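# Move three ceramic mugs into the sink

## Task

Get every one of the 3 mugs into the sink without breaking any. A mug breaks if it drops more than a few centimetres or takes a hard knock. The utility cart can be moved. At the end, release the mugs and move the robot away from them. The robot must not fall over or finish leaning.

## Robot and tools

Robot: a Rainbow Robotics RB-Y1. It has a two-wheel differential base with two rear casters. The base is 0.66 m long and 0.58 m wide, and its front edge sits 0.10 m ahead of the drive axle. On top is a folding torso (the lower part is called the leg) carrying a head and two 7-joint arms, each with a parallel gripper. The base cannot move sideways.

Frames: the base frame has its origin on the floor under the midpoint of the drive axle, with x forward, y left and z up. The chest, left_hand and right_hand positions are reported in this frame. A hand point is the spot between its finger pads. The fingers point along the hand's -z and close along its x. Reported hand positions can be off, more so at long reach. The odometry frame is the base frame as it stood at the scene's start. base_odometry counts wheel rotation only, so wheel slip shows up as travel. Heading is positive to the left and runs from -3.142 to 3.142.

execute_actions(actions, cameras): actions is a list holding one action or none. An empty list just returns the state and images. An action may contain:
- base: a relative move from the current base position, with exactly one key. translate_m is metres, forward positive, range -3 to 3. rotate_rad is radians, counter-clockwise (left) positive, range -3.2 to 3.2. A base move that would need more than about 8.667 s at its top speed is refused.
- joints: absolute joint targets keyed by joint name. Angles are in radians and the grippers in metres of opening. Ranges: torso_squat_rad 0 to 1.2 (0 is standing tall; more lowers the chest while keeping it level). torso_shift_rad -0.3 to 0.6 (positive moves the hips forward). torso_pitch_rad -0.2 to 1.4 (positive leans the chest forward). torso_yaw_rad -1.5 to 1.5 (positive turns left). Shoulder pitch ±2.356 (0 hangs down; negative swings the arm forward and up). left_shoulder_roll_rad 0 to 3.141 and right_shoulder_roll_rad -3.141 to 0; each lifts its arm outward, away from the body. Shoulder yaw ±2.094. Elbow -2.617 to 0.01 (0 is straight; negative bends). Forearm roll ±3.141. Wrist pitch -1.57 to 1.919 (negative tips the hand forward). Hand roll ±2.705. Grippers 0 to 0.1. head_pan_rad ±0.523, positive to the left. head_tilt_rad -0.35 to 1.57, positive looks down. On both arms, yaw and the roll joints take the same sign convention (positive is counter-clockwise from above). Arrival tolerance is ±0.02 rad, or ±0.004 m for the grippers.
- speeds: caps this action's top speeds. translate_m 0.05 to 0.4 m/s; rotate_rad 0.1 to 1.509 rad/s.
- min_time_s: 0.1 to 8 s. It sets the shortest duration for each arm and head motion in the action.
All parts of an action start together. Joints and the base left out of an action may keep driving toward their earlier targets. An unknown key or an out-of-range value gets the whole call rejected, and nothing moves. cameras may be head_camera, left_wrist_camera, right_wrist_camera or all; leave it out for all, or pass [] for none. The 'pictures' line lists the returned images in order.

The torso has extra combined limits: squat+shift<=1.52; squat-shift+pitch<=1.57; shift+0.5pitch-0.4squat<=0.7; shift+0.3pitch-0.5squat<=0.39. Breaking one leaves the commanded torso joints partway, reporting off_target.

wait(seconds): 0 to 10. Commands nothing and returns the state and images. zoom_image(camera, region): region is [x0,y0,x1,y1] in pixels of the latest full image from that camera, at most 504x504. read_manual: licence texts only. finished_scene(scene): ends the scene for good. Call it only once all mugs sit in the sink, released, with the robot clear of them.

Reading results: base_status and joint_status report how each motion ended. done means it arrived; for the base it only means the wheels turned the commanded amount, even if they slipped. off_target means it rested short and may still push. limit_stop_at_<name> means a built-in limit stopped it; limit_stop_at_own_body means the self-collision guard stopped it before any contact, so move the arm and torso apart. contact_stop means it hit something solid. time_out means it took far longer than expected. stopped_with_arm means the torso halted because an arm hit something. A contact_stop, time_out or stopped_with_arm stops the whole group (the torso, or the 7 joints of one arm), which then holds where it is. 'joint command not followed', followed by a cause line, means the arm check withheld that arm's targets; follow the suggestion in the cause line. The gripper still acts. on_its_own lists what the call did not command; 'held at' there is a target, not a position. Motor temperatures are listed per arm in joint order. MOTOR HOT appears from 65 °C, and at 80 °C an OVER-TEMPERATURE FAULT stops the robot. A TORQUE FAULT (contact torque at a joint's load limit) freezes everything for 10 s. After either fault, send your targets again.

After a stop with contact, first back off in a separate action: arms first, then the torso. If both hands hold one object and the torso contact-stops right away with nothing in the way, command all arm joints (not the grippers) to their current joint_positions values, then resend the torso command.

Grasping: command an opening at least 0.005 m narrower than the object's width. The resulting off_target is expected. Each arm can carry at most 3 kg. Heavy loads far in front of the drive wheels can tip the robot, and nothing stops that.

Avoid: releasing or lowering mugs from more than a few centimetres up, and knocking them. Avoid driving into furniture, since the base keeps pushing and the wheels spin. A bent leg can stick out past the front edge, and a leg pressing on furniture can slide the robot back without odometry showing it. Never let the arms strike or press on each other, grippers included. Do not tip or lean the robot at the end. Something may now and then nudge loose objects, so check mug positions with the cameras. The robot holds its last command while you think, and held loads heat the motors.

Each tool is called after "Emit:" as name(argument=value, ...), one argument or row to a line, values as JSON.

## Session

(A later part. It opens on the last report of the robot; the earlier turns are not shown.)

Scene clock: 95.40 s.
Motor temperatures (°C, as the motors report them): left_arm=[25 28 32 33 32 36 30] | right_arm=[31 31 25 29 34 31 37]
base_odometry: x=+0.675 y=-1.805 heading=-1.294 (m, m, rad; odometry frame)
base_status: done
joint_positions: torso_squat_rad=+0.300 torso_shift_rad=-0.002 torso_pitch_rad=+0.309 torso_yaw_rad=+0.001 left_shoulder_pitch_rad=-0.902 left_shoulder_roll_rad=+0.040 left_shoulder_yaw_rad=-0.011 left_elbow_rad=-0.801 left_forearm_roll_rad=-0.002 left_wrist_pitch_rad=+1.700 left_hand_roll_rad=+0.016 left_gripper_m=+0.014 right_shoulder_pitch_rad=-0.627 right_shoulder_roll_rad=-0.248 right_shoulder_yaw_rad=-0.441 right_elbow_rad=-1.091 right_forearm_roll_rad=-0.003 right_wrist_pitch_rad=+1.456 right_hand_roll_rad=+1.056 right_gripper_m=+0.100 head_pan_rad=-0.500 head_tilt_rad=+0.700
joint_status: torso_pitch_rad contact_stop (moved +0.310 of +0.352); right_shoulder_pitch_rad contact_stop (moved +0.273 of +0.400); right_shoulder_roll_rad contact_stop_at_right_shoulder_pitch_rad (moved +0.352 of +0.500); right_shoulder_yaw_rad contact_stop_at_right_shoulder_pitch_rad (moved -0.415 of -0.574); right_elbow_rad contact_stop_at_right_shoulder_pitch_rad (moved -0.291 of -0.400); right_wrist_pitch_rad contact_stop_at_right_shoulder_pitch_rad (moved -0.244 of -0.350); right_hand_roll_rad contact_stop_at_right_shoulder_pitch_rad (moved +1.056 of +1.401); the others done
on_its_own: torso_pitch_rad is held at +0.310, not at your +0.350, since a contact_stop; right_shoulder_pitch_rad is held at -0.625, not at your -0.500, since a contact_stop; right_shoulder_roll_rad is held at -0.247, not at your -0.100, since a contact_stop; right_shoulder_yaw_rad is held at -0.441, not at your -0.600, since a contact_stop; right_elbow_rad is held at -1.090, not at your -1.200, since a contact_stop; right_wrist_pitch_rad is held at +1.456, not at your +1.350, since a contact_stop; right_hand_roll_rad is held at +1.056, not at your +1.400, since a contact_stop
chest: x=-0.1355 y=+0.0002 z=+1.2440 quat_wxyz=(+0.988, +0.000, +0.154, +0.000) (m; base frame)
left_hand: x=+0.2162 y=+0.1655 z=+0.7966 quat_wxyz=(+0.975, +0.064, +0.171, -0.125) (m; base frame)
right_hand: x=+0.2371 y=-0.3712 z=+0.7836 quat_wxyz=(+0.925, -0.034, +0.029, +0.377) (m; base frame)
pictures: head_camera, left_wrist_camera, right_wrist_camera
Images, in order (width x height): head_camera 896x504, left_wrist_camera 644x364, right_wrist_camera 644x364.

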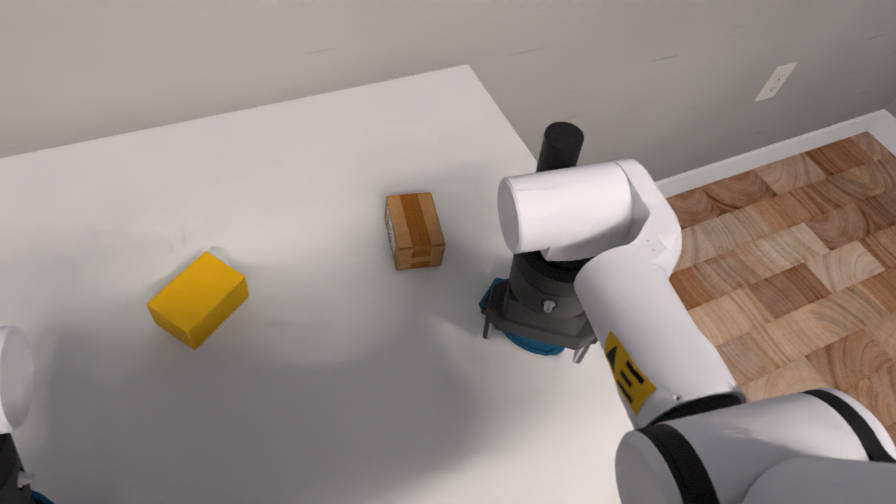

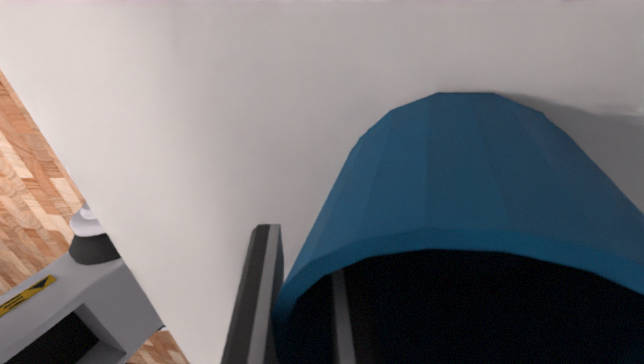

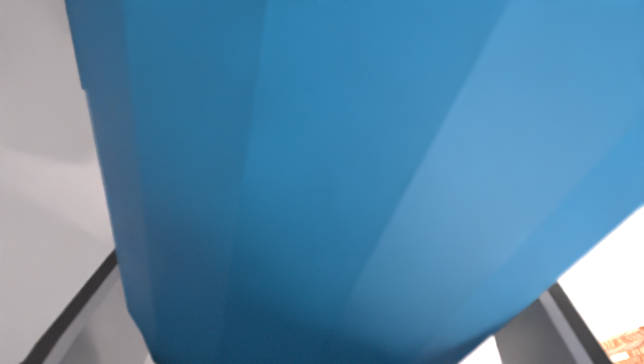

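Emit:
execute_actions(
  actions=[
    {"joints":{"right_gripper_m":0.0}},
  ],
  cameras=[],
)

Emit:
execute_actions(
  actions=[
    {"joints":{"torso_pitch_rad":0.0,"head_pan_rad":0,"head_tilt_rad":0.9}},
  ],
)

Scene clock: 99.63 s.
Motor temperatures (°C, as the motors report them): left_arm=[25 28 32 33 32 36 30] | right_arm=[31 31 25 28 34 31 37]
base_odometry: x=+0.675 y=-1.805 heading=-1.294 (m, m, rad; odometry frame)
base_status: not commanded
joint_positions: torso_squat_rad=+0.300 torso_shift_rad=-0.002 torso_pitch_rad=+0.308 torso_yaw_rad=+0.001 left_shoulder_pitch_rad=-0.902 left_shoulder_roll_rad=+0.040 left_shoulder_yaw_rad=-0.011 left_elbow_rad=-0.801 left_forearm_roll_rad=-0.002 left_wrist_pitch_rad=+1.700 left_hand_roll_rad=+0.016 left_gripper_m=+0.014 right_shoulder_pitch_rad=-0.626 right_shoulder_roll_rad=-0.250 right_shoulder_yaw_rad=-0.441 right_elbow_rad=-1.091 right_forearm_roll_rad=-0.002 right_wrist_pitch_rad=+1.456 right_hand_roll_rad=+1.056 right_gripper_m=+0.033 head_pan_rad=-0.500 head_tilt_rad=+0.700
joint_status: right_gripper_m off_target (ended at +0.033, target +0.000)
on_its_own: torso_pitch_rad is held at +0.310, not at your +0.350, since a contact_stop; right_shoulder_pitch_rad is held at -0.625, not at your -0.500, since a contact_stop; right_shoulder_roll_rad is held at -0.247, not at your -0.100, since a contact_stop; right_shoulder_yaw_rad is held at -0.441, not at your -0.600, since a contact_stop; right_elbow_rad is held at -1.090, not at your -1.200, since a contact_stop; right_wrist_pitch_rad is held at +1.456, not at your +1.350, since a contact_stop; right_hand_roll_rad is held at +1.056, not at your +1.400, since a contact_stop
chest: x=-0.1358 y=+0.0004 z=+1.2440 quat_wxyz=(+0.988, +0.000, +0.154, +0.000) (m; base frame)
left_hand: x=+0.2162 y=+0.1654 z=+0.7968 quat_wxyz=(+0.975, +0.064, +0.170, -0.126) (m; base frame)
right_hand: x=+0.2366 y=-0.3725 z=+0.7843 quat_wxyz=(+0.925, -0.035, +0.030, +0.377) (m; base frame)
pictures: none
No camera images: the call's "cameras" was empty. Leave "cameras" out to get every camera's image.

Scene clock: 101.43 s.
Motor temperatures (°C, as the motors report them): left_arm=[25 28 32 33 32 36 30] | right_arm=[31 31 25 28 34 31 37]
base_odometry: x=+0.675 y=-1.805 heading=-1.294 (m, m, rad; odometry frame)
base_status: not commanded
joint_positions: torso_squat_rad=+0.300 torso_shift_rad=-0.002 torso_pitch_rad=+0.000 torso_yaw_rad=+0.001 left_shoulder_pitch_rad=-0.900 left_shoulder_roll_rad=+0.040 left_shoulder_yaw_rad=-0.011 left_elbow_rad=-0.800 left_forearm_roll_rad=-0.001 left_wrist_pitch_rad=+1.700 left_hand_roll_rad=+0.016 left_gripper_m=+0.005 right_shoulder_pitch_rad=-0.625 right_shoulder_roll_rad=-0.248 right_shoulder_yaw_rad=-0.441 right_elbow_rad=-1.090 right_forearm_roll_rad=-0.002 right_wrist_pitch_rad=+1.456 right_hand_roll_rad=+1.056 right_gripper_m=+0.000 head_pan_rad=+0.000 head_tilt_rad=+0.900
joint_status: all done
on_its_own: right_shoulder_pitch_rad is held at -0.625, not at your -0.500, since a contact_stop; right_shoulder_roll_rad is held at -0.247, not at your -0.100, since a contact_stop; right_shoulder_yaw_rad is held at -0.441, not at your -0.600, since a contact_stop; right_elbow_rad is held at -1.090, not at your -1.200, since a contact_stop; right_wrist_pitch_rad is held at +1.456, not at your +1.350, since a contact_stop; right_hand_roll_rad is held at +1.056, not at your +1.400, since a contact_stop; left_gripper_m moved -0.009 toward your old target +0.000; right_gripper_m moved -0.033 to your old target +0.000
chest: x=-0.2292 y=+0.0001 z=+1.2586 quat_wxyz=(+1.000, +0.000, +0.000, +0.000) (m; base frame)
left_hand: x=+0.2411 y=+0.1657 z=+0.9385 quat_wxyz=(+0.990, +0.083, +0.020, -0.114) (m; base frame)
right_hand: x=+0.2646 y=-0.3712 z=+0.9318 quat_wxyz=(+0.919, -0.091, -0.112, +0.367) (m; base frame)
pictures: head_camera, left_wrist_camera, right_wrist_camera
Images, in order (width x height): head_camera 896x504, left_wrist_camera 644x364, right_wrist_camera 644x364.

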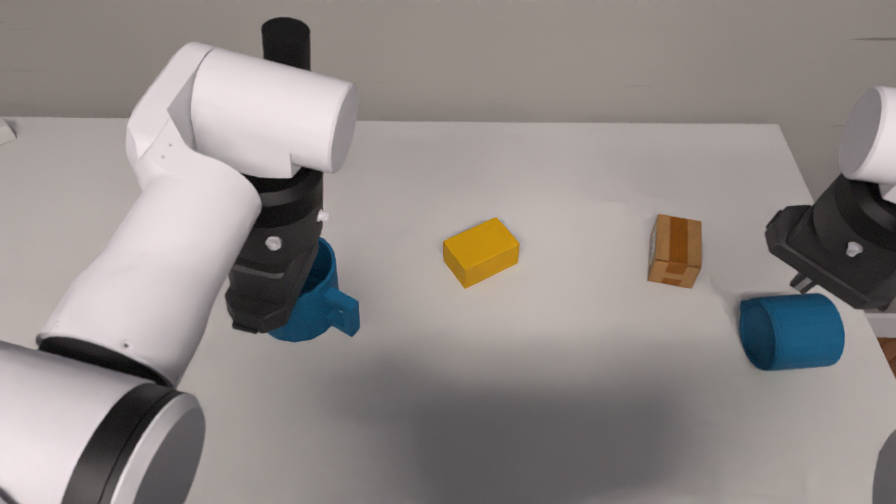

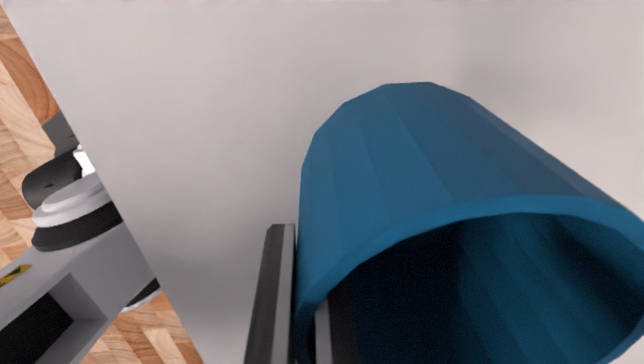

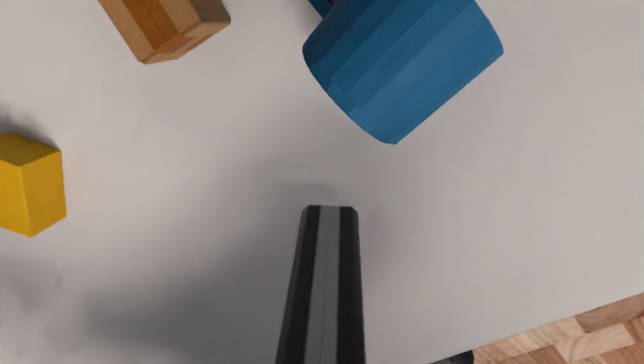

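Emit:
execute_actions(
  actions=[
    {"joints":{"left_shoulder_pitch_rad":-1.3,"left_wrist_pitch_rad":1.9,"right_gripper_m":0.1,"right_shoulder_pitch_rad":-0.7,"right_shoulder_roll_rad":-0.35,"right_shoulder_yaw_rad":-0.7,"right_elbow_rad":-0.95,"right_wrist_pitch_rad":1.6,"right_hand_roll_rad":0.5,"head_pan_rad":-0.4},"min_time_s":1.5},
  ],
)

Scene clock: 111.47 s.
Motor temperatures (°C, as the motors report them): left_arm=[26 28 32 33 32 36 30] | right_arm=[31 31 25 29 34 31 37]
base_odometry: x=+0.675 y=-1.805 heading=-1.294 (m, m, rad; odometry frame)
base_status: not commanded
joint_positions: torso_squat_rad=+0.300 torso_shift_rad=-0.002 torso_pitch_rad=+0.000 torso_yaw_rad=+0.001 left_shoulder_pitch_rad=-1.300 left_shoulder_roll_rad=+0.040 left_shoulder_yaw_rad=-0.011 left_elbow_rad=-0.800 left_forearm_roll_rad=-0.001 left_wrist_pitch_rad=+1.900 left_hand_roll_rad=+0.016 left_gripper_m=+0.005 right_shoulder_pitch_rad=-0.699 right_shoulder_roll_rad=-0.349 right_shoulder_yaw_rad=-0.700 right_elbow_rad=-0.950 right_forearm_roll_rad=-0.002 right_wrist_pitch_rad=+1.600 right_hand_roll_rad=+0.500 right_gripper_m=+0.100 head_pan_rad=-0.400 head_tilt_rad=+0.900
joint_status: all done
chest: x=-0.2292 y=+0.0001 z=+1.2586 quat_wxyz=(+1.000, +0.000, +0.000, +0.000) (m; base frame)
left_hand: x=+0.3010 y=+0.1097 z=+1.1278 quat_wxyz=(+0.978, +0.121, -0.074, -0.152) (m; base frame)
right_hand: x=+0.2272 y=-0.4209 z=+0.9390 quat_wxyz=(+0.996, +0.030, -0.080, -0.013) (m; base frame)
pictures: head_camera, left_wrist_camera, right_wrist_camera
Images, in order (width x height): head_camera 896x504, left_wrist_camera 644x364, right_wrist_camera 644x364.

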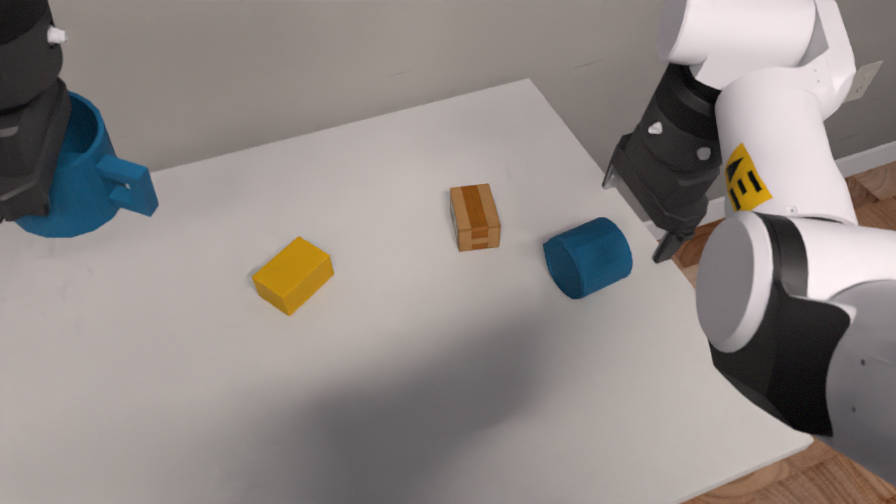

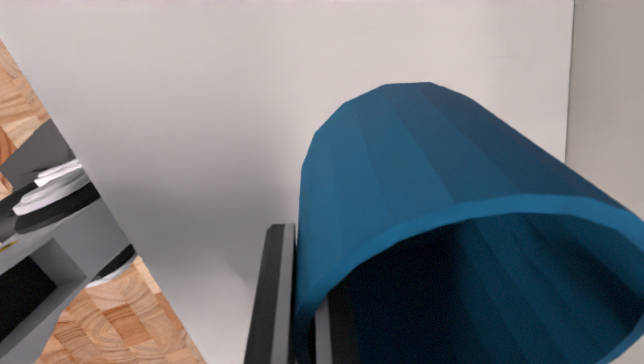

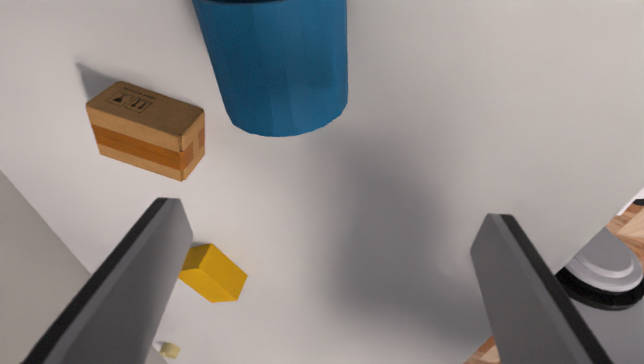

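Emit:
execute_actions(
  actions=[
    {"base":{"translate_m":0.035},"joints":{"right_shoulder_roll_rad":-0.4,"right_wrist_pitch_rad":1.7,"torso_squat_rad":0.55}},
  ],
  cameras=["head_camera","right_wrist_camera"],
)

Scene clock: 117.13 s.
Motor temperatures (°C, as the motors report them): left_arm=[26 28 32 33 32 36 30] | right_arm=[31 31 25 29 34 31 37]
base_odometry: x=+0.685 y=-1.839 heading=-1.295 (m, m, rad; odometry frame)
base_status: done
joint_positions: torso_squat_rad=+0.550 torso_shift_rad=-0.002 torso_pitch_rad=+0.000 torso_yaw_rad=+0.001 left_shoulder_pitch_rad=-1.300 left_shoulder_roll_rad=+0.040 left_shoulder_yaw_rad=-0.011 left_elbow_rad=-0.800 left_forearm_roll_rad=-0.001 left_wrist_pitch_rad=+1.900 left_hand_roll_rad=+0.016 left_gripper_m=+0.005 right_shoulder_pitch_rad=-0.700 right_shoulder_roll_rad=-0.400 right_shoulder_yaw_rad=-0.700 right_elbow_rad=-0.950 right_forearm_roll_rad=-0.002 right_wrist_pitch_rad=+1.700 right_hand_roll_rad=+0.500 right_gripper_m=+0.100 head_pan_rad=-0.400 head_tilt_rad=+0.900
joint_status: all done
chest: x=-0.2292 y=+0.0000 z=+1.1867 quat_wxyz=(+1.000, +0.000, +0.000, +0.000) (m; base frame)
left_hand: x=+0.3010 y=+0.1096 z=+1.0560 quat_wxyz=(+0.978, +0.121, -0.074, -0.152) (m; base frame)
right_hand: x=+0.2056 y=-0.4377 z=+0.8785 quat_wxyz=(+0.998, +0.035, -0.043, -0.024) (m; base frame)
pictures: head_camera, right_wrist_camera
Images, in order (width x height): head_camera 896x504, right_wrist_camera 644x364.

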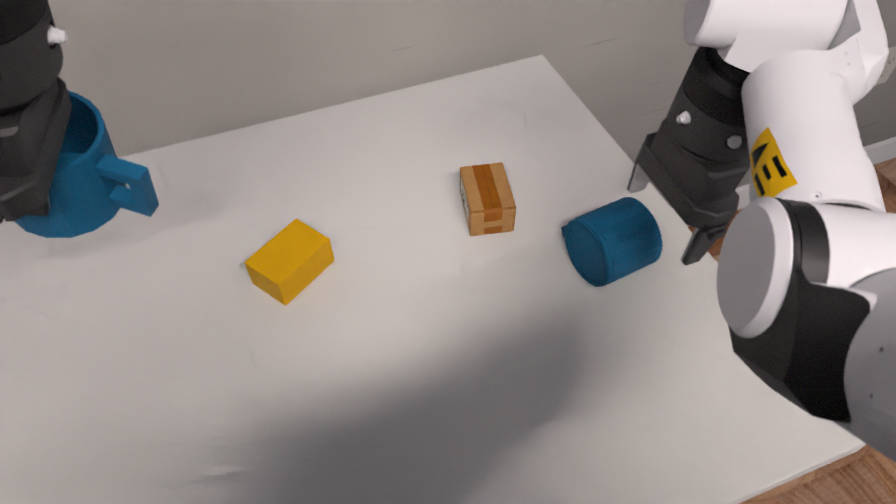

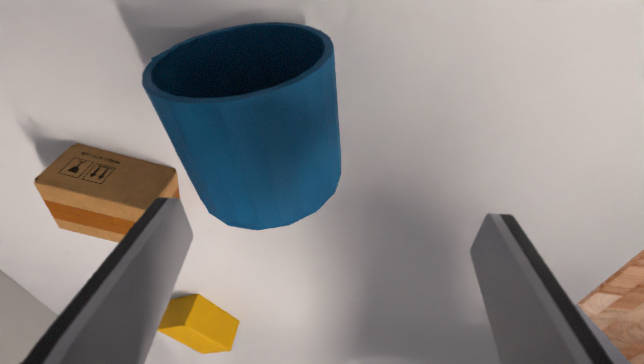

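Emit:
execute_actions(
  actions=[
    {"base":{"translate_m":0.015},"joints":{"right_shoulder_pitch_rad":-0.8,"right_elbow_rad":-0.85,"right_shoulder_yaw_rad":-0.55,"right_shoulder_roll_rad":-0.47,"right_hand_roll_rad":0.35}},
  ],
  cameras=["right_wrist_camera"],
)

Scene clock: 122.23 s.
Motor temperatures (°C, as the motors report them): left_arm=[26 28 32 33 32 36 30] | right_arm=[31 31 25 29 34 31 37]
base_odometry: x=+0.689 y=-1.852 heading=-1.295 (m, m, rad; odometry frame)
base_status: done
joint_positions: torso_squat_rad=+0.550 torso_shift_rad=-0.003 torso_pitch_rad=-0.001 torso_yaw_rad=+0.001 left_shoulder_pitch_rad=-1.300 left_shoulder_roll_rad=+0.040 left_shoulder_yaw_rad=-0.011 left_elbow_rad=-0.800 left_forearm_roll_rad=-0.001 left_wrist_pitch_rad=+1.900 left_hand_roll_rad=+0.016 left_gripper_m=+0.005 right_shoulder_pitch_rad=-0.800 right_shoulder_roll_rad=-0.469 right_shoulder_yaw_rad=-0.550 right_elbow_rad=-0.850 right_forearm_roll_rad=-0.002 right_wrist_pitch_rad=+1.700 right_hand_roll_rad=+0.350 right_gripper_m=+0.100 head_pan_rad=-0.400 head_tilt_rad=+0.900
joint_status: all done
chest: x=-0.2298 y=+0.0000 z=+1.1867 quat_wxyz=(+1.000, +0.000, +0.000, +0.000) (m; base frame)
left_hand: x=+0.3005 y=+0.1096 z=+1.0563 quat_wxyz=(+0.978, +0.121, -0.074, -0.152) (m; base frame)
right_hand: x=+0.2290 y=-0.4438 z=+0.9127 quat_wxyz=(+0.998, -0.014, -0.031, -0.051) (m; base frame)
pictures: right_wrist_camera
Images, in order (width x height): right_wrist_camera 644x364.

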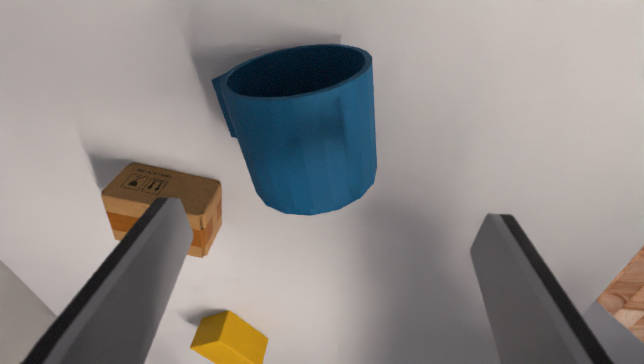

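Emit:
execute_actions(
  actions=[
    {"base":{"translate_m":0.018},"joints":{"torso_squat_rad":0.7}},
  ],
  cameras=["right_wrist_camera"],
)

Scene clock: 125.90 s.
Motor temperatures (°C, as the motors report them): left_arm=[26 28 32 33 32 36 30] | right_arm=[31 31 25 29 34 31 37]
base_odometry: x=+0.693 y=-1.869 heading=-1.295 (m, m, rad; odometry frame)
base_status: done
joint_positions: torso_squat_rad=+0.700 torso_shift_rad=-0.002 torso_pitch_rad=-0.001 torso_yaw_rad=+0.001 left_shoulder_pitch_rad=-1.300 left_shoulder_roll_rad=+0.040 left_shoulder_yaw_rad=-0.011 left_elbow_rad=-0.800 left_forearm_roll_rad=-0.001 left_wrist_pitch_rad=+1.900 left_hand_roll_rad=+0.016 left_gripper_m=+0.005 right_shoulder_pitch_rad=-0.800 right_shoulder_roll_rad=-0.470 right_shoulder_yaw_rad=-0.550 right_elbow_rad=-0.850 right_forearm_roll_rad=-0.002 right_wrist_pitch_rad=+1.700 right_hand_roll_rad=+0.350 right_gripper_m=+0.100 head_pan_rad=-0.400 head_tilt_rad=+0.900
joint_status: all done
chest: x=-0.2295 y=+0.0000 z=+1.1253 quat_wxyz=(+1.000, +0.000, +0.000, +0.000) (m; base frame)
left_hand: x=+0.3008 y=+0.1096 z=+0.9948 quat_wxyz=(+0.978, +0.121, -0.074, -0.152) (m; base frame)
right_hand: x=+0.2293 y=-0.4438 z=+0.8513 quat_wxyz=(+0.998, -0.014, -0.030, -0.051) (m; base frame)
pictures: right_wrist_camera
Images, in order (width x height): right_wrist_camera 644x364.

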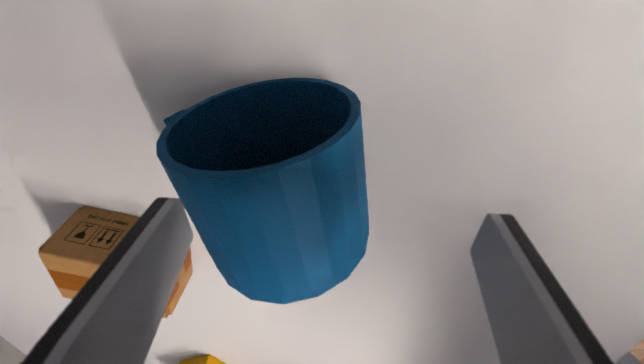

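Emit:
execute_actions(
  actions=[
    {"joints":{"right_wrist_pitch_rad":1.58}},
  ],
  cameras=["right_wrist_camera","head_camera"],
)

Scene clock: 129.37 s.
Motor temperatures (°C, as the motors report them): left_arm=[26 28 32 33 32 36 30] | right_arm=[31 31 25 29 34 31 37]
base_odometry: x=+0.693 y=-1.869 heading=-1.295 (m, m, rad; odometry frame)
base_status: not commanded
joint_positions: torso_squat_rad=+0.700 torso_shift_rad=-0.002 torso_pitch_rad=-0.001 torso_yaw_rad=+0.001 left_shoulder_pitch_rad=-1.300 left_shoulder_roll_rad=+0.040 left_shoulder_yaw_rad=-0.011 left_elbow_rad=-0.800 left_forearm_roll_rad=-0.001 left_wrist_pitch_rad=+1.900 left_hand_roll_rad=+0.016 left_gripper_m=+0.005 right_shoulder_pitch_rad=-0.800 right_shoulder_roll_rad=-0.470 right_shoulder_yaw_rad=-0.550 right_elbow_rad=-0.850 right_forearm_roll_rad=-0.002 right_wrist_pitch_rad=+1.580 right_hand_roll_rad=+0.350 right_gripper_m=+0.100 head_pan_rad=-0.400 head_tilt_rad=+0.900
joint_status: all done
chest: x=-0.2295 y=+0.0000 z=+1.1253 quat_wxyz=(+1.000, +0.000, +0.000, +0.000) (m; base frame)
left_hand: x=+0.3008 y=+0.1096 z=+0.9948 quat_wxyz=(+0.978, +0.121, -0.074, -0.152) (m; base frame)
right_hand: x=+0.2539 y=-0.4558 z=+0.8548 quat_wxyz=(+0.994, -0.037, -0.085, -0.051) (m; base frame)
pictures: head_camera, right_wrist_camera
Images, in order (width x height): head_camera 896x504, right_wrist_camera 644x364.

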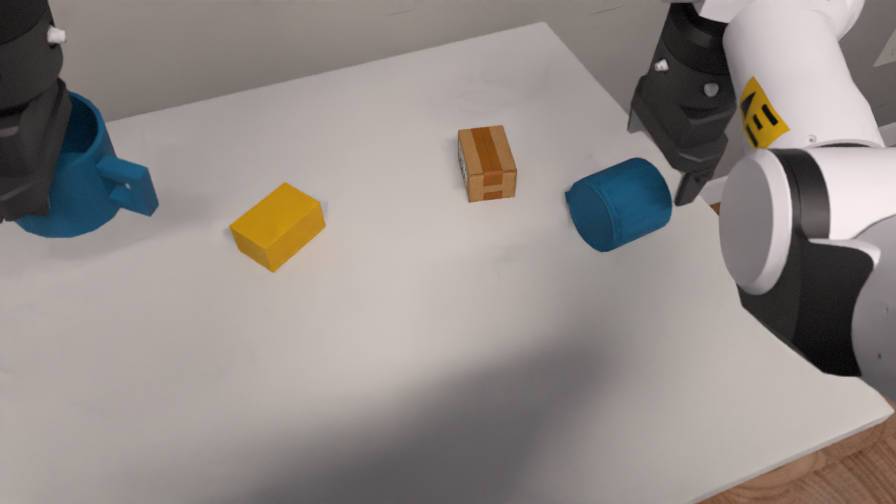

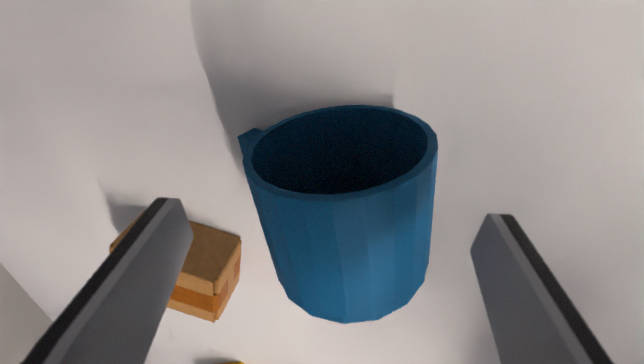

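Emit:
execute_actions(
  actions=[
    {"joints":{"torso_squat_rad":0.8,"right_shoulder_roll_rad":-0.43}},
  ],
  cameras=["right_wrist_camera"],
)

Scene clock: 134.13 s.
Motor temperatures (°C, as the motors report them): left_arm=[26 28 32 33 32 36 30] | right_arm=[31 31 25 29 34 31 37]
base_odometry: x=+0.693 y=-1.869 heading=-1.295 (m, m, rad; odometry frame)
base_status: not commanded
joint_positions: torso_squat_rad=+0.800 torso_shift_rad=-0.002 torso_pitch_rad=+0.000 torso_yaw_rad=+0.001 left_shoulder_pitch_rad=-1.300 left_shoulder_roll_rad=+0.040 left_shoulder_yaw_rad=-0.011 left_elbow_rad=-0.800 left_forearm_roll_rad=-0.001 left_wrist_pitch_rad=+1.900 left_hand_roll_rad=+0.016 left_gripper_m=+0.005 right_shoulder_pitch_rad=-0.800 right_shoulder_roll_rad=-0.430 right_shoulder_yaw_rad=-0.550 right_elbow_rad=-0.850 right_forearm_roll_rad=-0.003 right_wrist_pitch_rad=+1.580 right_hand_roll_rad=+0.350 right_gripper_m=+0.100 head_pan_rad=-0.400 head_tilt_rad=+0.900
joint_status: all done
chest: x=-0.2289 y=+0.0000 z=+1.0776 quat_wxyz=(+1.000, +0.000, +0.000, +0.000) (m; base frame)
left_hand: x=+0.3013 y=+0.1096 z=+0.9468 quat_wxyz=(+0.978, +0.121, -0.074, -0.152) (m; base frame)
right_hand: x=+0.2569 y=-0.4329 z=+0.7959 quat_wxyz=(+0.996, -0.022, -0.080, -0.038) (m; base frame)
pictures: right_wrist_camera
Images, in order (width x height): right_wrist_camera 644x364.

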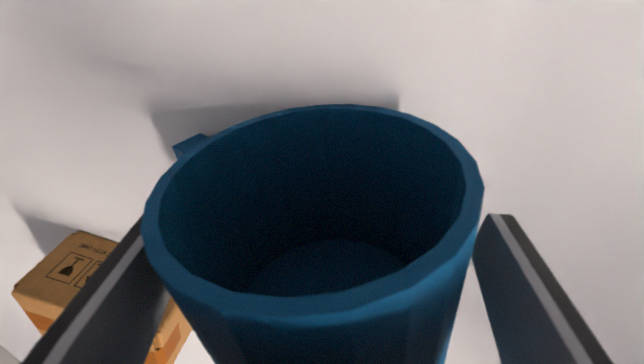

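Emit:
execute_actions(
  actions=[
    {"joints":{"torso_squat_rad":0.83}},
  ],
  cameras=[],
)

Emit:
execute_actions(
  actions=[
    {"joints":{"right_gripper_m":0.0}},
  ],
  cameras=["right_wrist_camera","head_camera"],
)

Scene clock: 137.83 s.
Motor temperatures (°C, as the motors report them): left_arm=[26 28 32 33 32 36 30] | right_arm=[31 31 25 29 34 31 37]
base_odometry: x=+0.693 y=-1.869 heading=-1.295 (m, m, rad; odometry frame)
base_status: not commanded
joint_positions: torso_squat_rad=+0.830 torso_shift_rad=-0.002 torso_pitch_rad=-0.002 torso_yaw_rad=+0.001 left_shoulder_pitch_rad=-1.300 left_shoulder_roll_rad=+0.040 left_shoulder_yaw_rad=-0.011 left_elbow_rad=-0.800 left_forearm_roll_rad=-0.001 left_wrist_pitch_rad=+1.900 left_hand_roll_rad=+0.016 left_gripper_m=+0.005 right_shoulder_pitch_rad=-0.804 right_shoulder_roll_rad=-0.432 right_shoulder_yaw_rad=-0.550 right_elbow_rad=-0.852 right_forearm_roll_rad=-0.003 right_wrist_pitch_rad=+1.581 right_hand_roll_rad=+0.350 right_gripper_m=+0.100 head_pan_rad=-0.400 head_tilt_rad=+0.900
joint_status: all done
chest: x=-0.2297 y=+0.0005 z=+1.0623 quat_wxyz=(+1.000, -0.001, -0.001, +0.000) (m; base frame)
left_hand: x=+0.3007 y=+0.1099 z=+0.9322 quat_wxyz=(+0.978, +0.121, -0.074, -0.152) (m; base frame)
right_hand: x=+0.2584 y=-0.4337 z=+0.7849 quat_wxyz=(+0.995, -0.024, -0.084, -0.038) (m; base frame)
pictures: none
No camera images: the call's "cameras" was empty. Leave "cameras" out to get every camera's image.

Scene clock: 139.30 s.
Motor temperatures (°C, as the motors report them): left_arm=[26 28 32 33 32 36 30] | right_arm=[31 31 25 29 34 31 37]
base_odometry: x=+0.693 y=-1.869 heading=-1.295 (m, m, rad; odometry frame)
base_status: not commanded
joint_positions: torso_squat_rad=+0.830 torso_shift_rad=-0.002 torso_pitch_rad=-0.001 torso_yaw_rad=+0.001 left_shoulder_pitch_rad=-1.300 left_shoulder_roll_rad=+0.040 left_shoulder_yaw_rad=-0.011 left_elbow_rad=-0.800 left_forearm_roll_rad=-0.001 left_wrist_pitch_rad=+1.900 left_hand_roll_rad=+0.016 left_gripper_m=+0.005 right_shoulder_pitch_rad=-0.805 right_shoulder_roll_rad=-0.433 right_shoulder_yaw_rad=-0.550 right_elbow_rad=-0.853 right_forearm_roll_rad=-0.003 right_wrist_pitch_rad=+1.579 right_hand_roll_rad=+0.350 right_gripper_m=+0.091 head_pan_rad=-0.400 head_tilt_rad=+0.900
joint_status: right_gripper_m off_target (ended at +0.091, target +0.000)
chest: x=-0.2294 y=+0.0005 z=+1.0623 quat_wxyz=(+1.000, +0.000, -0.001, +0.000) (m; base frame)
left_hand: x=+0.3009 y=+0.1099 z=+0.9320 quat_wxyz=(+0.978, +0.121, -0.074, -0.152) (m; base frame)
right_hand: x=+0.2593 y=-0.4341 z=+0.7856 quat_wxyz=(+0.995, -0.024, -0.085, -0.039) (m; base frame)
pictures: head_camera, right_wrist_camera
Images, in order (width x height): head_camera 896x504, right_wrist_camera 644x364.

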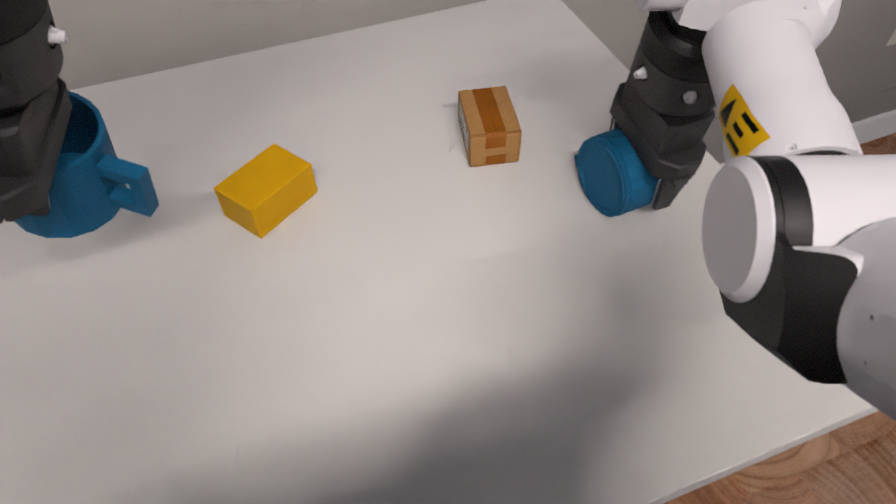

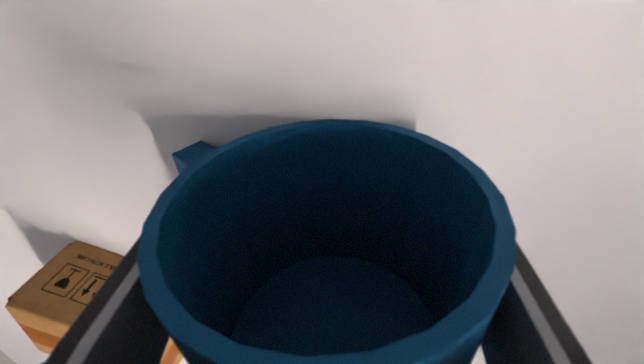

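Lift a little to test.

Emit:
execute_actions(
  actions=[
    {"joints":{"torso_squat_rad":0.76}},
  ],
  cameras=["right_wrist_camera","head_camera"],
)

Scene clock: 142.33 s.
Motor temperatures (°C, as the motors report them): left_arm=[26 28 32 33 32 36 30] | right_arm=[31 31 25 29 34 31 37]
base_odometry: x=+0.693 y=-1.869 heading=-1.295 (m, m, rad; odometry frame)
base_status: not commanded
joint_positions: torso_squat_rad=+0.760 torso_shift_rad=-0.002 torso_pitch_rad=+0.000 torso_yaw_rad=+0.001 left_shoulder_pitch_rad=-1.300 left_shoulder_roll_rad=+0.040 left_shoulder_yaw_rad=-0.011 left_elbow_rad=-0.800 left_forearm_roll_rad=-0.001 left_wrist_pitch_rad=+1.900 left_hand_roll_rad=+0.016 left_gripper_m=+0.005 right_shoulder_pitch_rad=-0.800 right_shoulder_roll_rad=-0.430 right_shoulder_yaw_rad=-0.550 right_elbow_rad=-0.850 right_forearm_roll_rad=-0.003 right_wrist_pitch_rad=+1.580 right_hand_roll_rad=+0.350 right_gripper_m=+0.091 head_pan_rad=-0.400 head_tilt_rad=+0.900
joint_status: all done
chest: x=-0.2288 y=+0.0001 z=+1.0973 quat_wxyz=(+1.000, +0.000, +0.000, +0.000) (m; base frame)
left_hand: x=+0.3013 y=+0.1096 z=+0.9663 quat_wxyz=(+0.978, +0.121, -0.074, -0.152) (m; base frame)
right_hand: x=+0.2569 y=-0.4330 z=+0.8155 quat_wxyz=(+0.996, -0.022, -0.080, -0.038) (m; base frame)
pictures: head_camera, right_wrist_camera
Images, in order (width x height): head_camera 896x504, right_wrist_camera 644x364.

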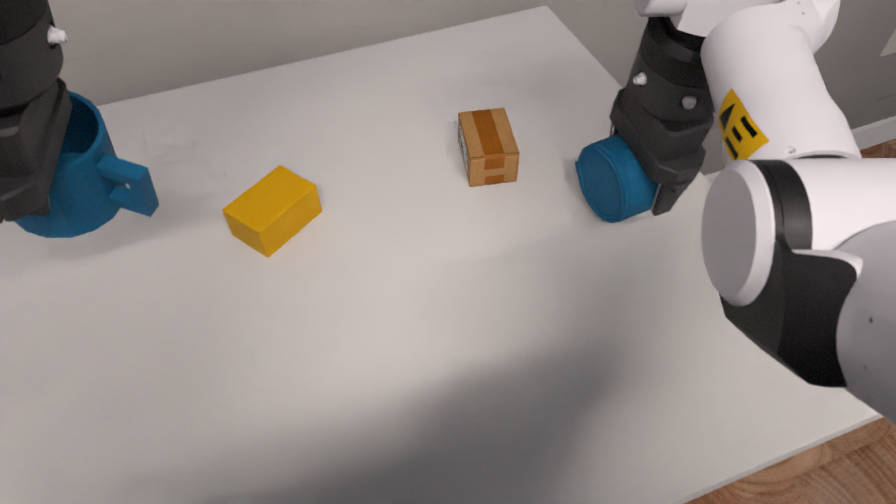

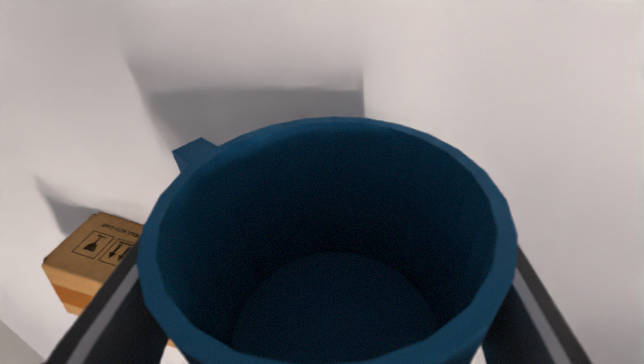

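Emit:
execute_actions(
  actions=[
    {"joints":{"torso_squat_rad":0.0,"head_pan_rad":0,"head_tilt_rad":0.4}},
  ],
  cameras=[],
)

Emit:
execute_actions(
  actions=[
    {"base":{"translate_m":-0.6}},
  ],
  cameras=[],
)

Emit:
execute_actions(
  actions=[
    {"base":{"rotate_rad":3.14},"speeds":{"rotate_rad":1.0}},
  ],
  cameras=[],
)

Emit:
execute_actions(
  actions=[
    {"base":{"translate_m":2.8}},
  ],
)

Scene clock: 152.90 s.
Motor temperatures (°C, as the motors report them): left_arm=[26 28 32 33 32 36 30] | right_arm=[31 31 25 29 34 31 37]
base_odometry: x=+0.693 y=-1.869 heading=-1.295 (m, m, rad; odometry frame)
base_status: not commanded
joint_positions: torso_squat_rad=+0.000 torso_shift_rad=-0.002 torso_pitch_rad=+0.000 torso_yaw_rad=+0.001 left_shoulder_pitch_rad=-1.300 left_shoulder_roll_rad=+0.040 left_shoulder_yaw_rad=-0.011 left_elbow_rad=-0.800 left_forearm_roll_rad=-0.001 left_wrist_pitch_rad=+1.900 left_hand_roll_rad=+0.016 left_gripper_m=+0.005 right_shoulder_pitch_rad=-0.800 right_shoulder_roll_rad=-0.430 right_shoulder_yaw_rad=-0.550 right_elbow_rad=-0.850 right_forearm_roll_rad=-0.003 right_wrist_pitch_rad=+1.580 right_hand_roll_rad=+0.350 right_gripper_m=+0.091 head_pan_rad=+0.000 head_tilt_rad=+0.400
joint_status: all done
chest: x=-0.2291 y=+0.0001 z=+1.2899 quat_wxyz=(+1.000, +0.000, +0.000, +0.000) (m; base frame)
left_hand: x=+0.3010 y=+0.1096 z=+1.1589 quat_wxyz=(+0.978, +0.121, -0.073, -0.152) (m; base frame)
right_hand: x=+0.2565 y=-0.4329 z=+1.0078 quat_wxyz=(+0.996, -0.022, -0.080, -0.038) (m; base frame)
pictures: none
No camera images: the call's "cameras" was empty. Leave "cameras" out to get every camera's image.

Scene clock: 155.80 s.
Motor temperatures (°C, as the motors report them): left_arm=[26 28 32 33 32 36 30] | right_arm=[31 31 25 29 34 31 37]
base_odometry: x=+0.530 y=-1.292 heading=-1.296 (m, m, rad; odometry frame)
base_status: done
joint_positions: torso_squat_rad=+0.000 torso_shift_rad=-0.002 torso_pitch_rad=+0.000 torso_yaw_rad=+0.001 left_shoulder_pitch_rad=-1.300 left_shoulder_roll_rad=+0.040 left_shoulder_yaw_rad=-0.011 left_elbow_rad=-0.800 left_forearm_roll_rad=-0.001 left_wrist_pitch_rad=+1.900 left_hand_roll_rad=+0.016 left_gripper_m=+0.005 right_shoulder_pitch_rad=-0.799 right_shoulder_roll_rad=-0.430 right_shoulder_yaw_rad=-0.550 right_elbow_rad=-0.850 right_forearm_roll_rad=-0.003 right_wrist_pitch_rad=+1.580 right_hand_roll_rad=+0.350 right_gripper_m=+0.091 head_pan_rad=+0.000 head_tilt_rad=+0.400
joint_status: not commanded
chest: x=-0.2292 y=+0.0000 z=+1.2899 quat_wxyz=(+1.000, +0.000, +0.000, +0.000) (m; base frame)
left_hand: x=+0.3009 y=+0.1096 z=+1.1590 quat_wxyz=(+0.978, +0.121, -0.074, -0.152) (m; base frame)
right_hand: x=+0.2564 y=-0.4329 z=+1.0079 quat_wxyz=(+0.996, -0.022, -0.080, -0.038) (m; base frame)
pictures: none
No camera images: the call's "cameras" was empty. Leave "cameras" out to get every camera's image.

Scene clock: 161.27 s.
Motor temperatures (°C, as the motors report them): left_arm=[26 28 32 33 32 36 30] | right_arm=[31 31 25 29 34 31 37]
base_odometry: x=+0.530 y=-1.292 heading=+1.844 (m, m, rad; odometry frame)
base_status: done
joint_positions: torso_squat_rad=+0.000 torso_shift_rad=-0.002 torso_pitch_rad=+0.000 torso_yaw_rad=+0.001 left_shoulder_pitch_rad=-1.300 left_shoulder_roll_rad=+0.040 left_shoulder_yaw_rad=-0.011 left_elbow_rad=-0.800 left_forearm_roll_rad=-0.001 left_wrist_pitch_rad=+1.900 left_hand_roll_rad=+0.016 left_gripper_m=+0.005 right_shoulder_pitch_rad=-0.799 right_shoulder_roll_rad=-0.430 right_shoulder_yaw_rad=-0.550 right_elbow_rad=-0.850 right_forearm_roll_rad=-0.003 right_wrist_pitch_rad=+1.580 right_hand_roll_rad=+0.350 right_gripper_m=+0.091 head_pan_rad=+0.000 head_tilt_rad=+0.400
joint_status: not commanded
chest: x=-0.2292 y=+0.0000 z=+1.2899 quat_wxyz=(+1.000, +0.000, +0.000, +0.000) (m; base frame)
left_hand: x=+0.3009 y=+0.1096 z=+1.1590 quat_wxyz=(+0.978, +0.121, -0.074, -0.152) (m; base frame)
right_hand: x=+0.2564 y=-0.4329 z=+1.0079 quat_wxyz=(+0.996, -0.022, -0.080, -0.038) (m; base frame)
pictures: none
No camera images: the call's "cameras" was empty. Leave "cameras" out to get every camera's image.

Scene clock: 169.73 s.
Motor temperatures (°C, as the motors report them): left_arm=[26 28 32 33 32 36 30] | right_arm=[31 32 25 29 34 31 37]
base_odometry: x=-0.226 y=+1.404 heading=+1.844 (m, m, rad; odometry frame)
base_status: done
joint_positions: torso_squat_rad=+0.000 torso_shift_rad=-0.002 torso_pitch_rad=+0.000 torso_yaw_rad=+0.001 left_shoulder_pitch_rad=-1.300 left_shoulder_roll_rad=+0.040 left_shoulder_yaw_rad=-0.011 left_elbow_rad=-0.800 left_forearm_roll_rad=-0.001 left_wrist_pitch_rad=+1.900 left_hand_roll_rad=+0.016 left_gripper_m=+0.005 right_shoulder_pitch_rad=-0.799 right_shoulder_roll_rad=-0.430 right_shoulder_yaw_rad=-0.550 right_elbow_rad=-0.850 right_forearm_roll_rad=-0.003 right_wrist_pitch_rad=+1.580 right_hand_roll_rad=+0.350 right_gripper_m=+0.091 head_pan_rad=+0.000 head_tilt_rad=+0.400
joint_status: not commanded
chest: x=-0.2291 y=+0.0000 z=+1.2899 quat_wxyz=(+1.000, +0.000, +0.000, +0.000) (m; base frame)
left_hand: x=+0.3010 y=+0.1096 z=+1.1589 quat_wxyz=(+0.978, +0.121, -0.073, -0.152) (m; base frame)
right_hand: x=+0.2565 y=-0.4329 z=+1.0078 quat_wxyz=(+0.996, -0.022, -0.080, -0.038) (m; base frame)
pictures: head_camera, left_wrist_camera, right_wrist_camera
Images, in order (width x height): head_camera 896x504, left_wrist_camera 644x364, right_wrist_camera 644x364.

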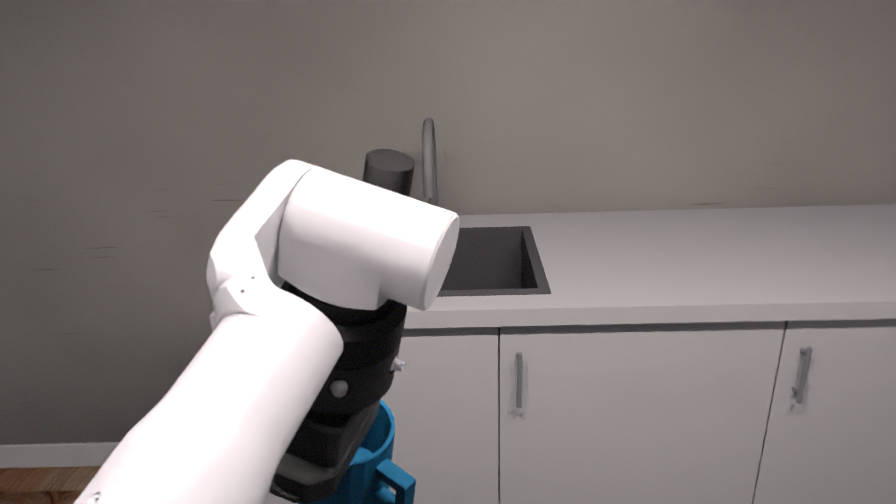

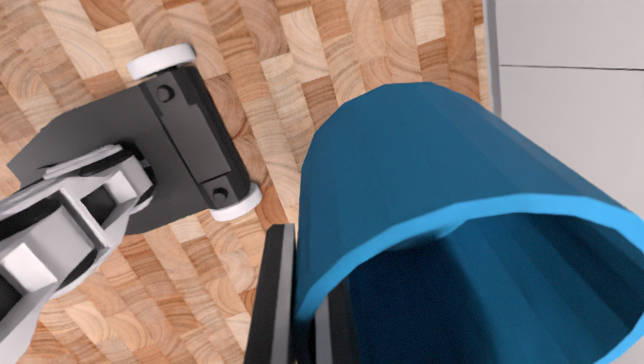

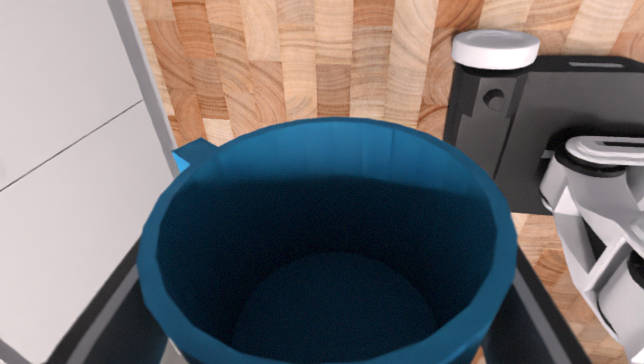

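Emit:
execute_actions(
  actions=[
    {"base":{"translate_m":0.85},"joints":{"right_shoulder_pitch_rad":-1.2,"right_wrist_pitch_rad":1.9,"head_tilt_rad":0.9,"head_pan_rad":-0.2},"min_time_s":2},
  ],
)

Scene clock: 180.00 s.
Motor temperatures (°C, as the motors report them): left_arm=[26 28 32 33 32 36 30] | right_arm=[31 32 25 29 34 31 37]
base_odometry: x=-0.455 y=+2.223 heading=+1.844 (m, m, rad; odometry frame)
base_status: done
joint_positions: torso_squat_rad=+0.000 torso_shift_rad=-0.002 torso_pitch_rad=+0.000 torso_yaw_rad=+0.001 left_shoulder_pitch_rad=-1.300 left_shoulder_roll_rad=+0.040 left_shoulder_yaw_rad=-0.011 left_elbow_rad=-0.800 left_forearm_roll_rad=-0.001 left_wrist_pitch_rad=+1.900 left_hand_roll_rad=+0.016 left_gripper_m=+0.005 right_shoulder_pitch_rad=-1.199 right_shoulder_roll_rad=-0.430 right_shoulder_yaw_rad=-0.550 right_elbow_rad=-0.850 right_forearm_roll_rad=-0.003 right_wrist_pitch_rad=+1.900 right_hand_roll_rad=+0.350 right_gripper_m=+0.091 head_pan_rad=-0.200 head_tilt_rad=+0.900
joint_status: all done
chest: x=-0.2291 y=+0.0000 z=+1.2899 quat_wxyz=(+1.000, +0.000, +0.000, +0.000) (m; base frame)
left_hand: x=+0.3010 y=+0.1096 z=+1.1589 quat_wxyz=(+0.978, +0.121, -0.073, -0.152) (m; base frame)
right_hand: x=+0.3135 y=-0.3360 z=+1.1902 quat_wxyz=(+0.992, +0.040, -0.116, +0.039) (m; base frame)
pictures: head_camera, left_wrist_camera, right_wrist_camera
Images, in order (width x height): head_camera 896x504, left_wrist_camera 644x364, right_wrist_camera 644x364.

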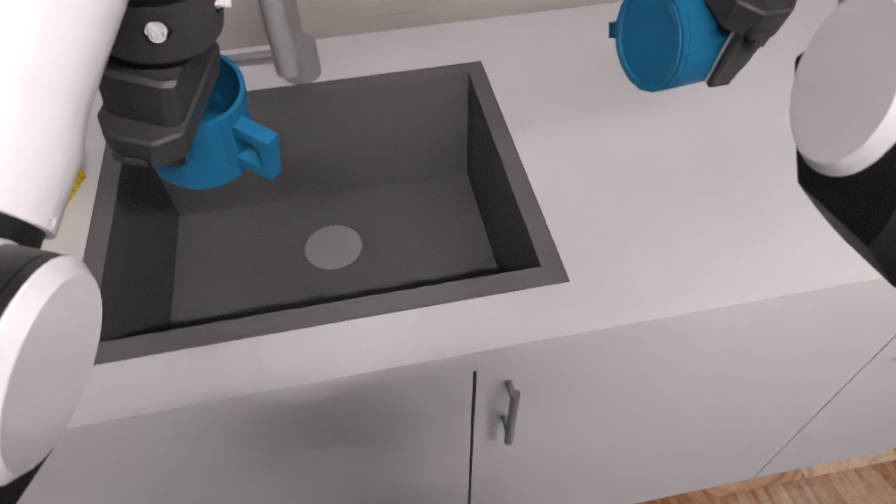

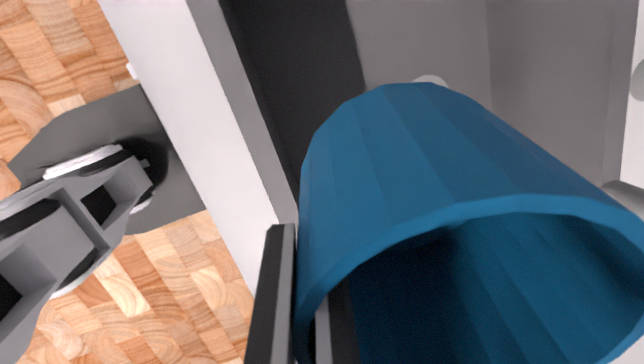

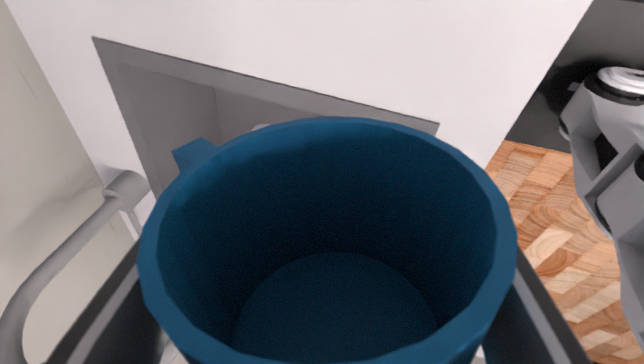

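Emit:
execute_actions(
  actions=[
    {"joints":{"torso_shift_rad":0.2,"torso_pitch_rad":0.5,"left_shoulder_pitch_rad":-1.2,"left_elbow_rad":-1.1,"left_wrist_pitch_rad":1.8,"left_shoulder_roll_rad":0.15,"right_shoulder_pitch_rad":-1.75,"head_tilt_rad":0.6,"head_pan_rad":0},"min_time_s":2},
  ],
)

Scene clock: 191.83 s.
Motor temperatures (°C, as the motors report them): left_arm=[26 28 32 33 32 36 30] | right_arm=[31 32 25 29 34 31 37]
base_odometry: x=-0.455 y=+2.223 heading=+1.844 (m, m, rad; odometry frame)
base_status: not commanded
joint_positions: torso_squat_rad=+0.000 torso_shift_rad=+0.200 torso_pitch_rad=+0.500 torso_yaw_rad=+0.001 left_shoulder_pitch_rad=-1.200 left_shoulder_roll_rad=+0.150 left_shoulder_yaw_rad=-0.011 left_elbow_rad=-1.100 left_forearm_roll_rad=-0.001 left_wrist_pitch_rad=+1.800 left_hand_roll_rad=+0.016 left_gripper_m=+0.005 right_shoulder_pitch_rad=-1.749 right_shoulder_roll_rad=-0.430 right_shoulder_yaw_rad=-0.550 right_elbow_rad=-0.850 right_forearm_roll_rad=-0.003 right_wrist_pitch_rad=+1.900 right_hand_roll_rad=+0.350 right_gripper_m=+0.091 head_pan_rad=+0.000 head_tilt_rad=+0.600
joint_status: all done
chest: x=+0.0597 y=+0.0000 z=+1.2380 quat_wxyz=(+0.969, +0.000, +0.248, +0.000) (m; base frame)
left_hand: x=+0.5319 y=+0.1504 z=+0.8942 quat_wxyz=(+0.986, +0.081, +0.016, -0.142) (m; base frame)
right_hand: x=+0.6550 y=-0.2285 z=+1.1354 quat_wxyz=(+0.982, +0.073, -0.122, +0.125) (m; base frame)
pictures: head_camera, left_wrist_camera, right_wrist_camera
Images, in order (width x height): head_camera 896x504, left_wrist_camera 644x364, right_wrist_camera 644x364.

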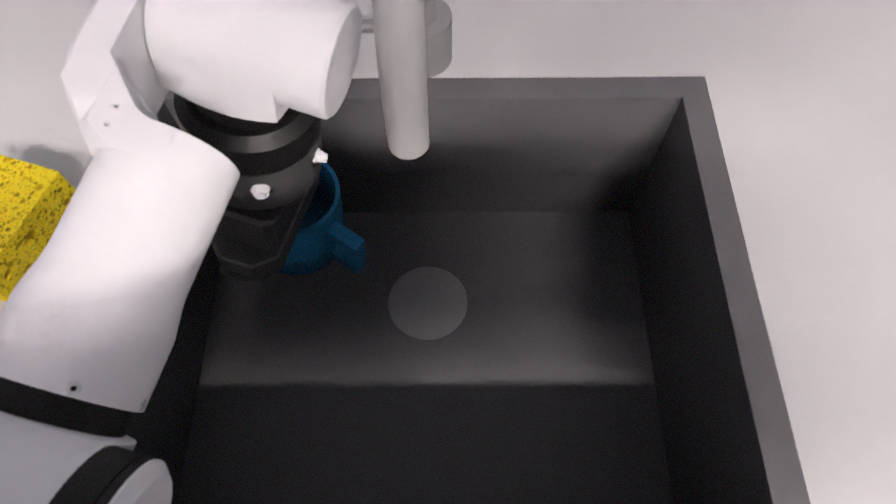

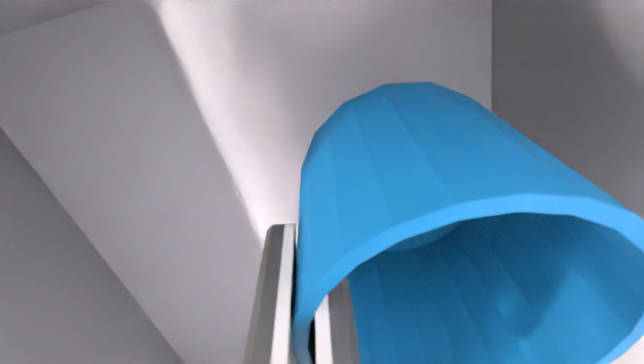

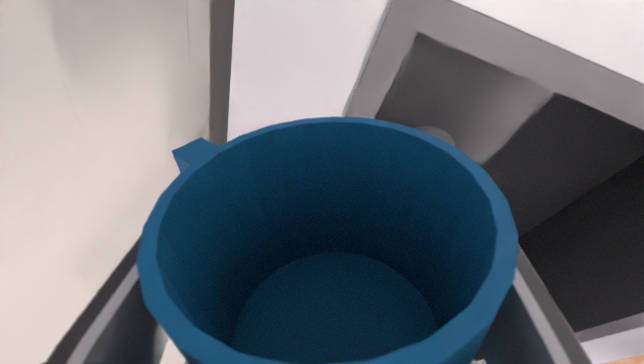

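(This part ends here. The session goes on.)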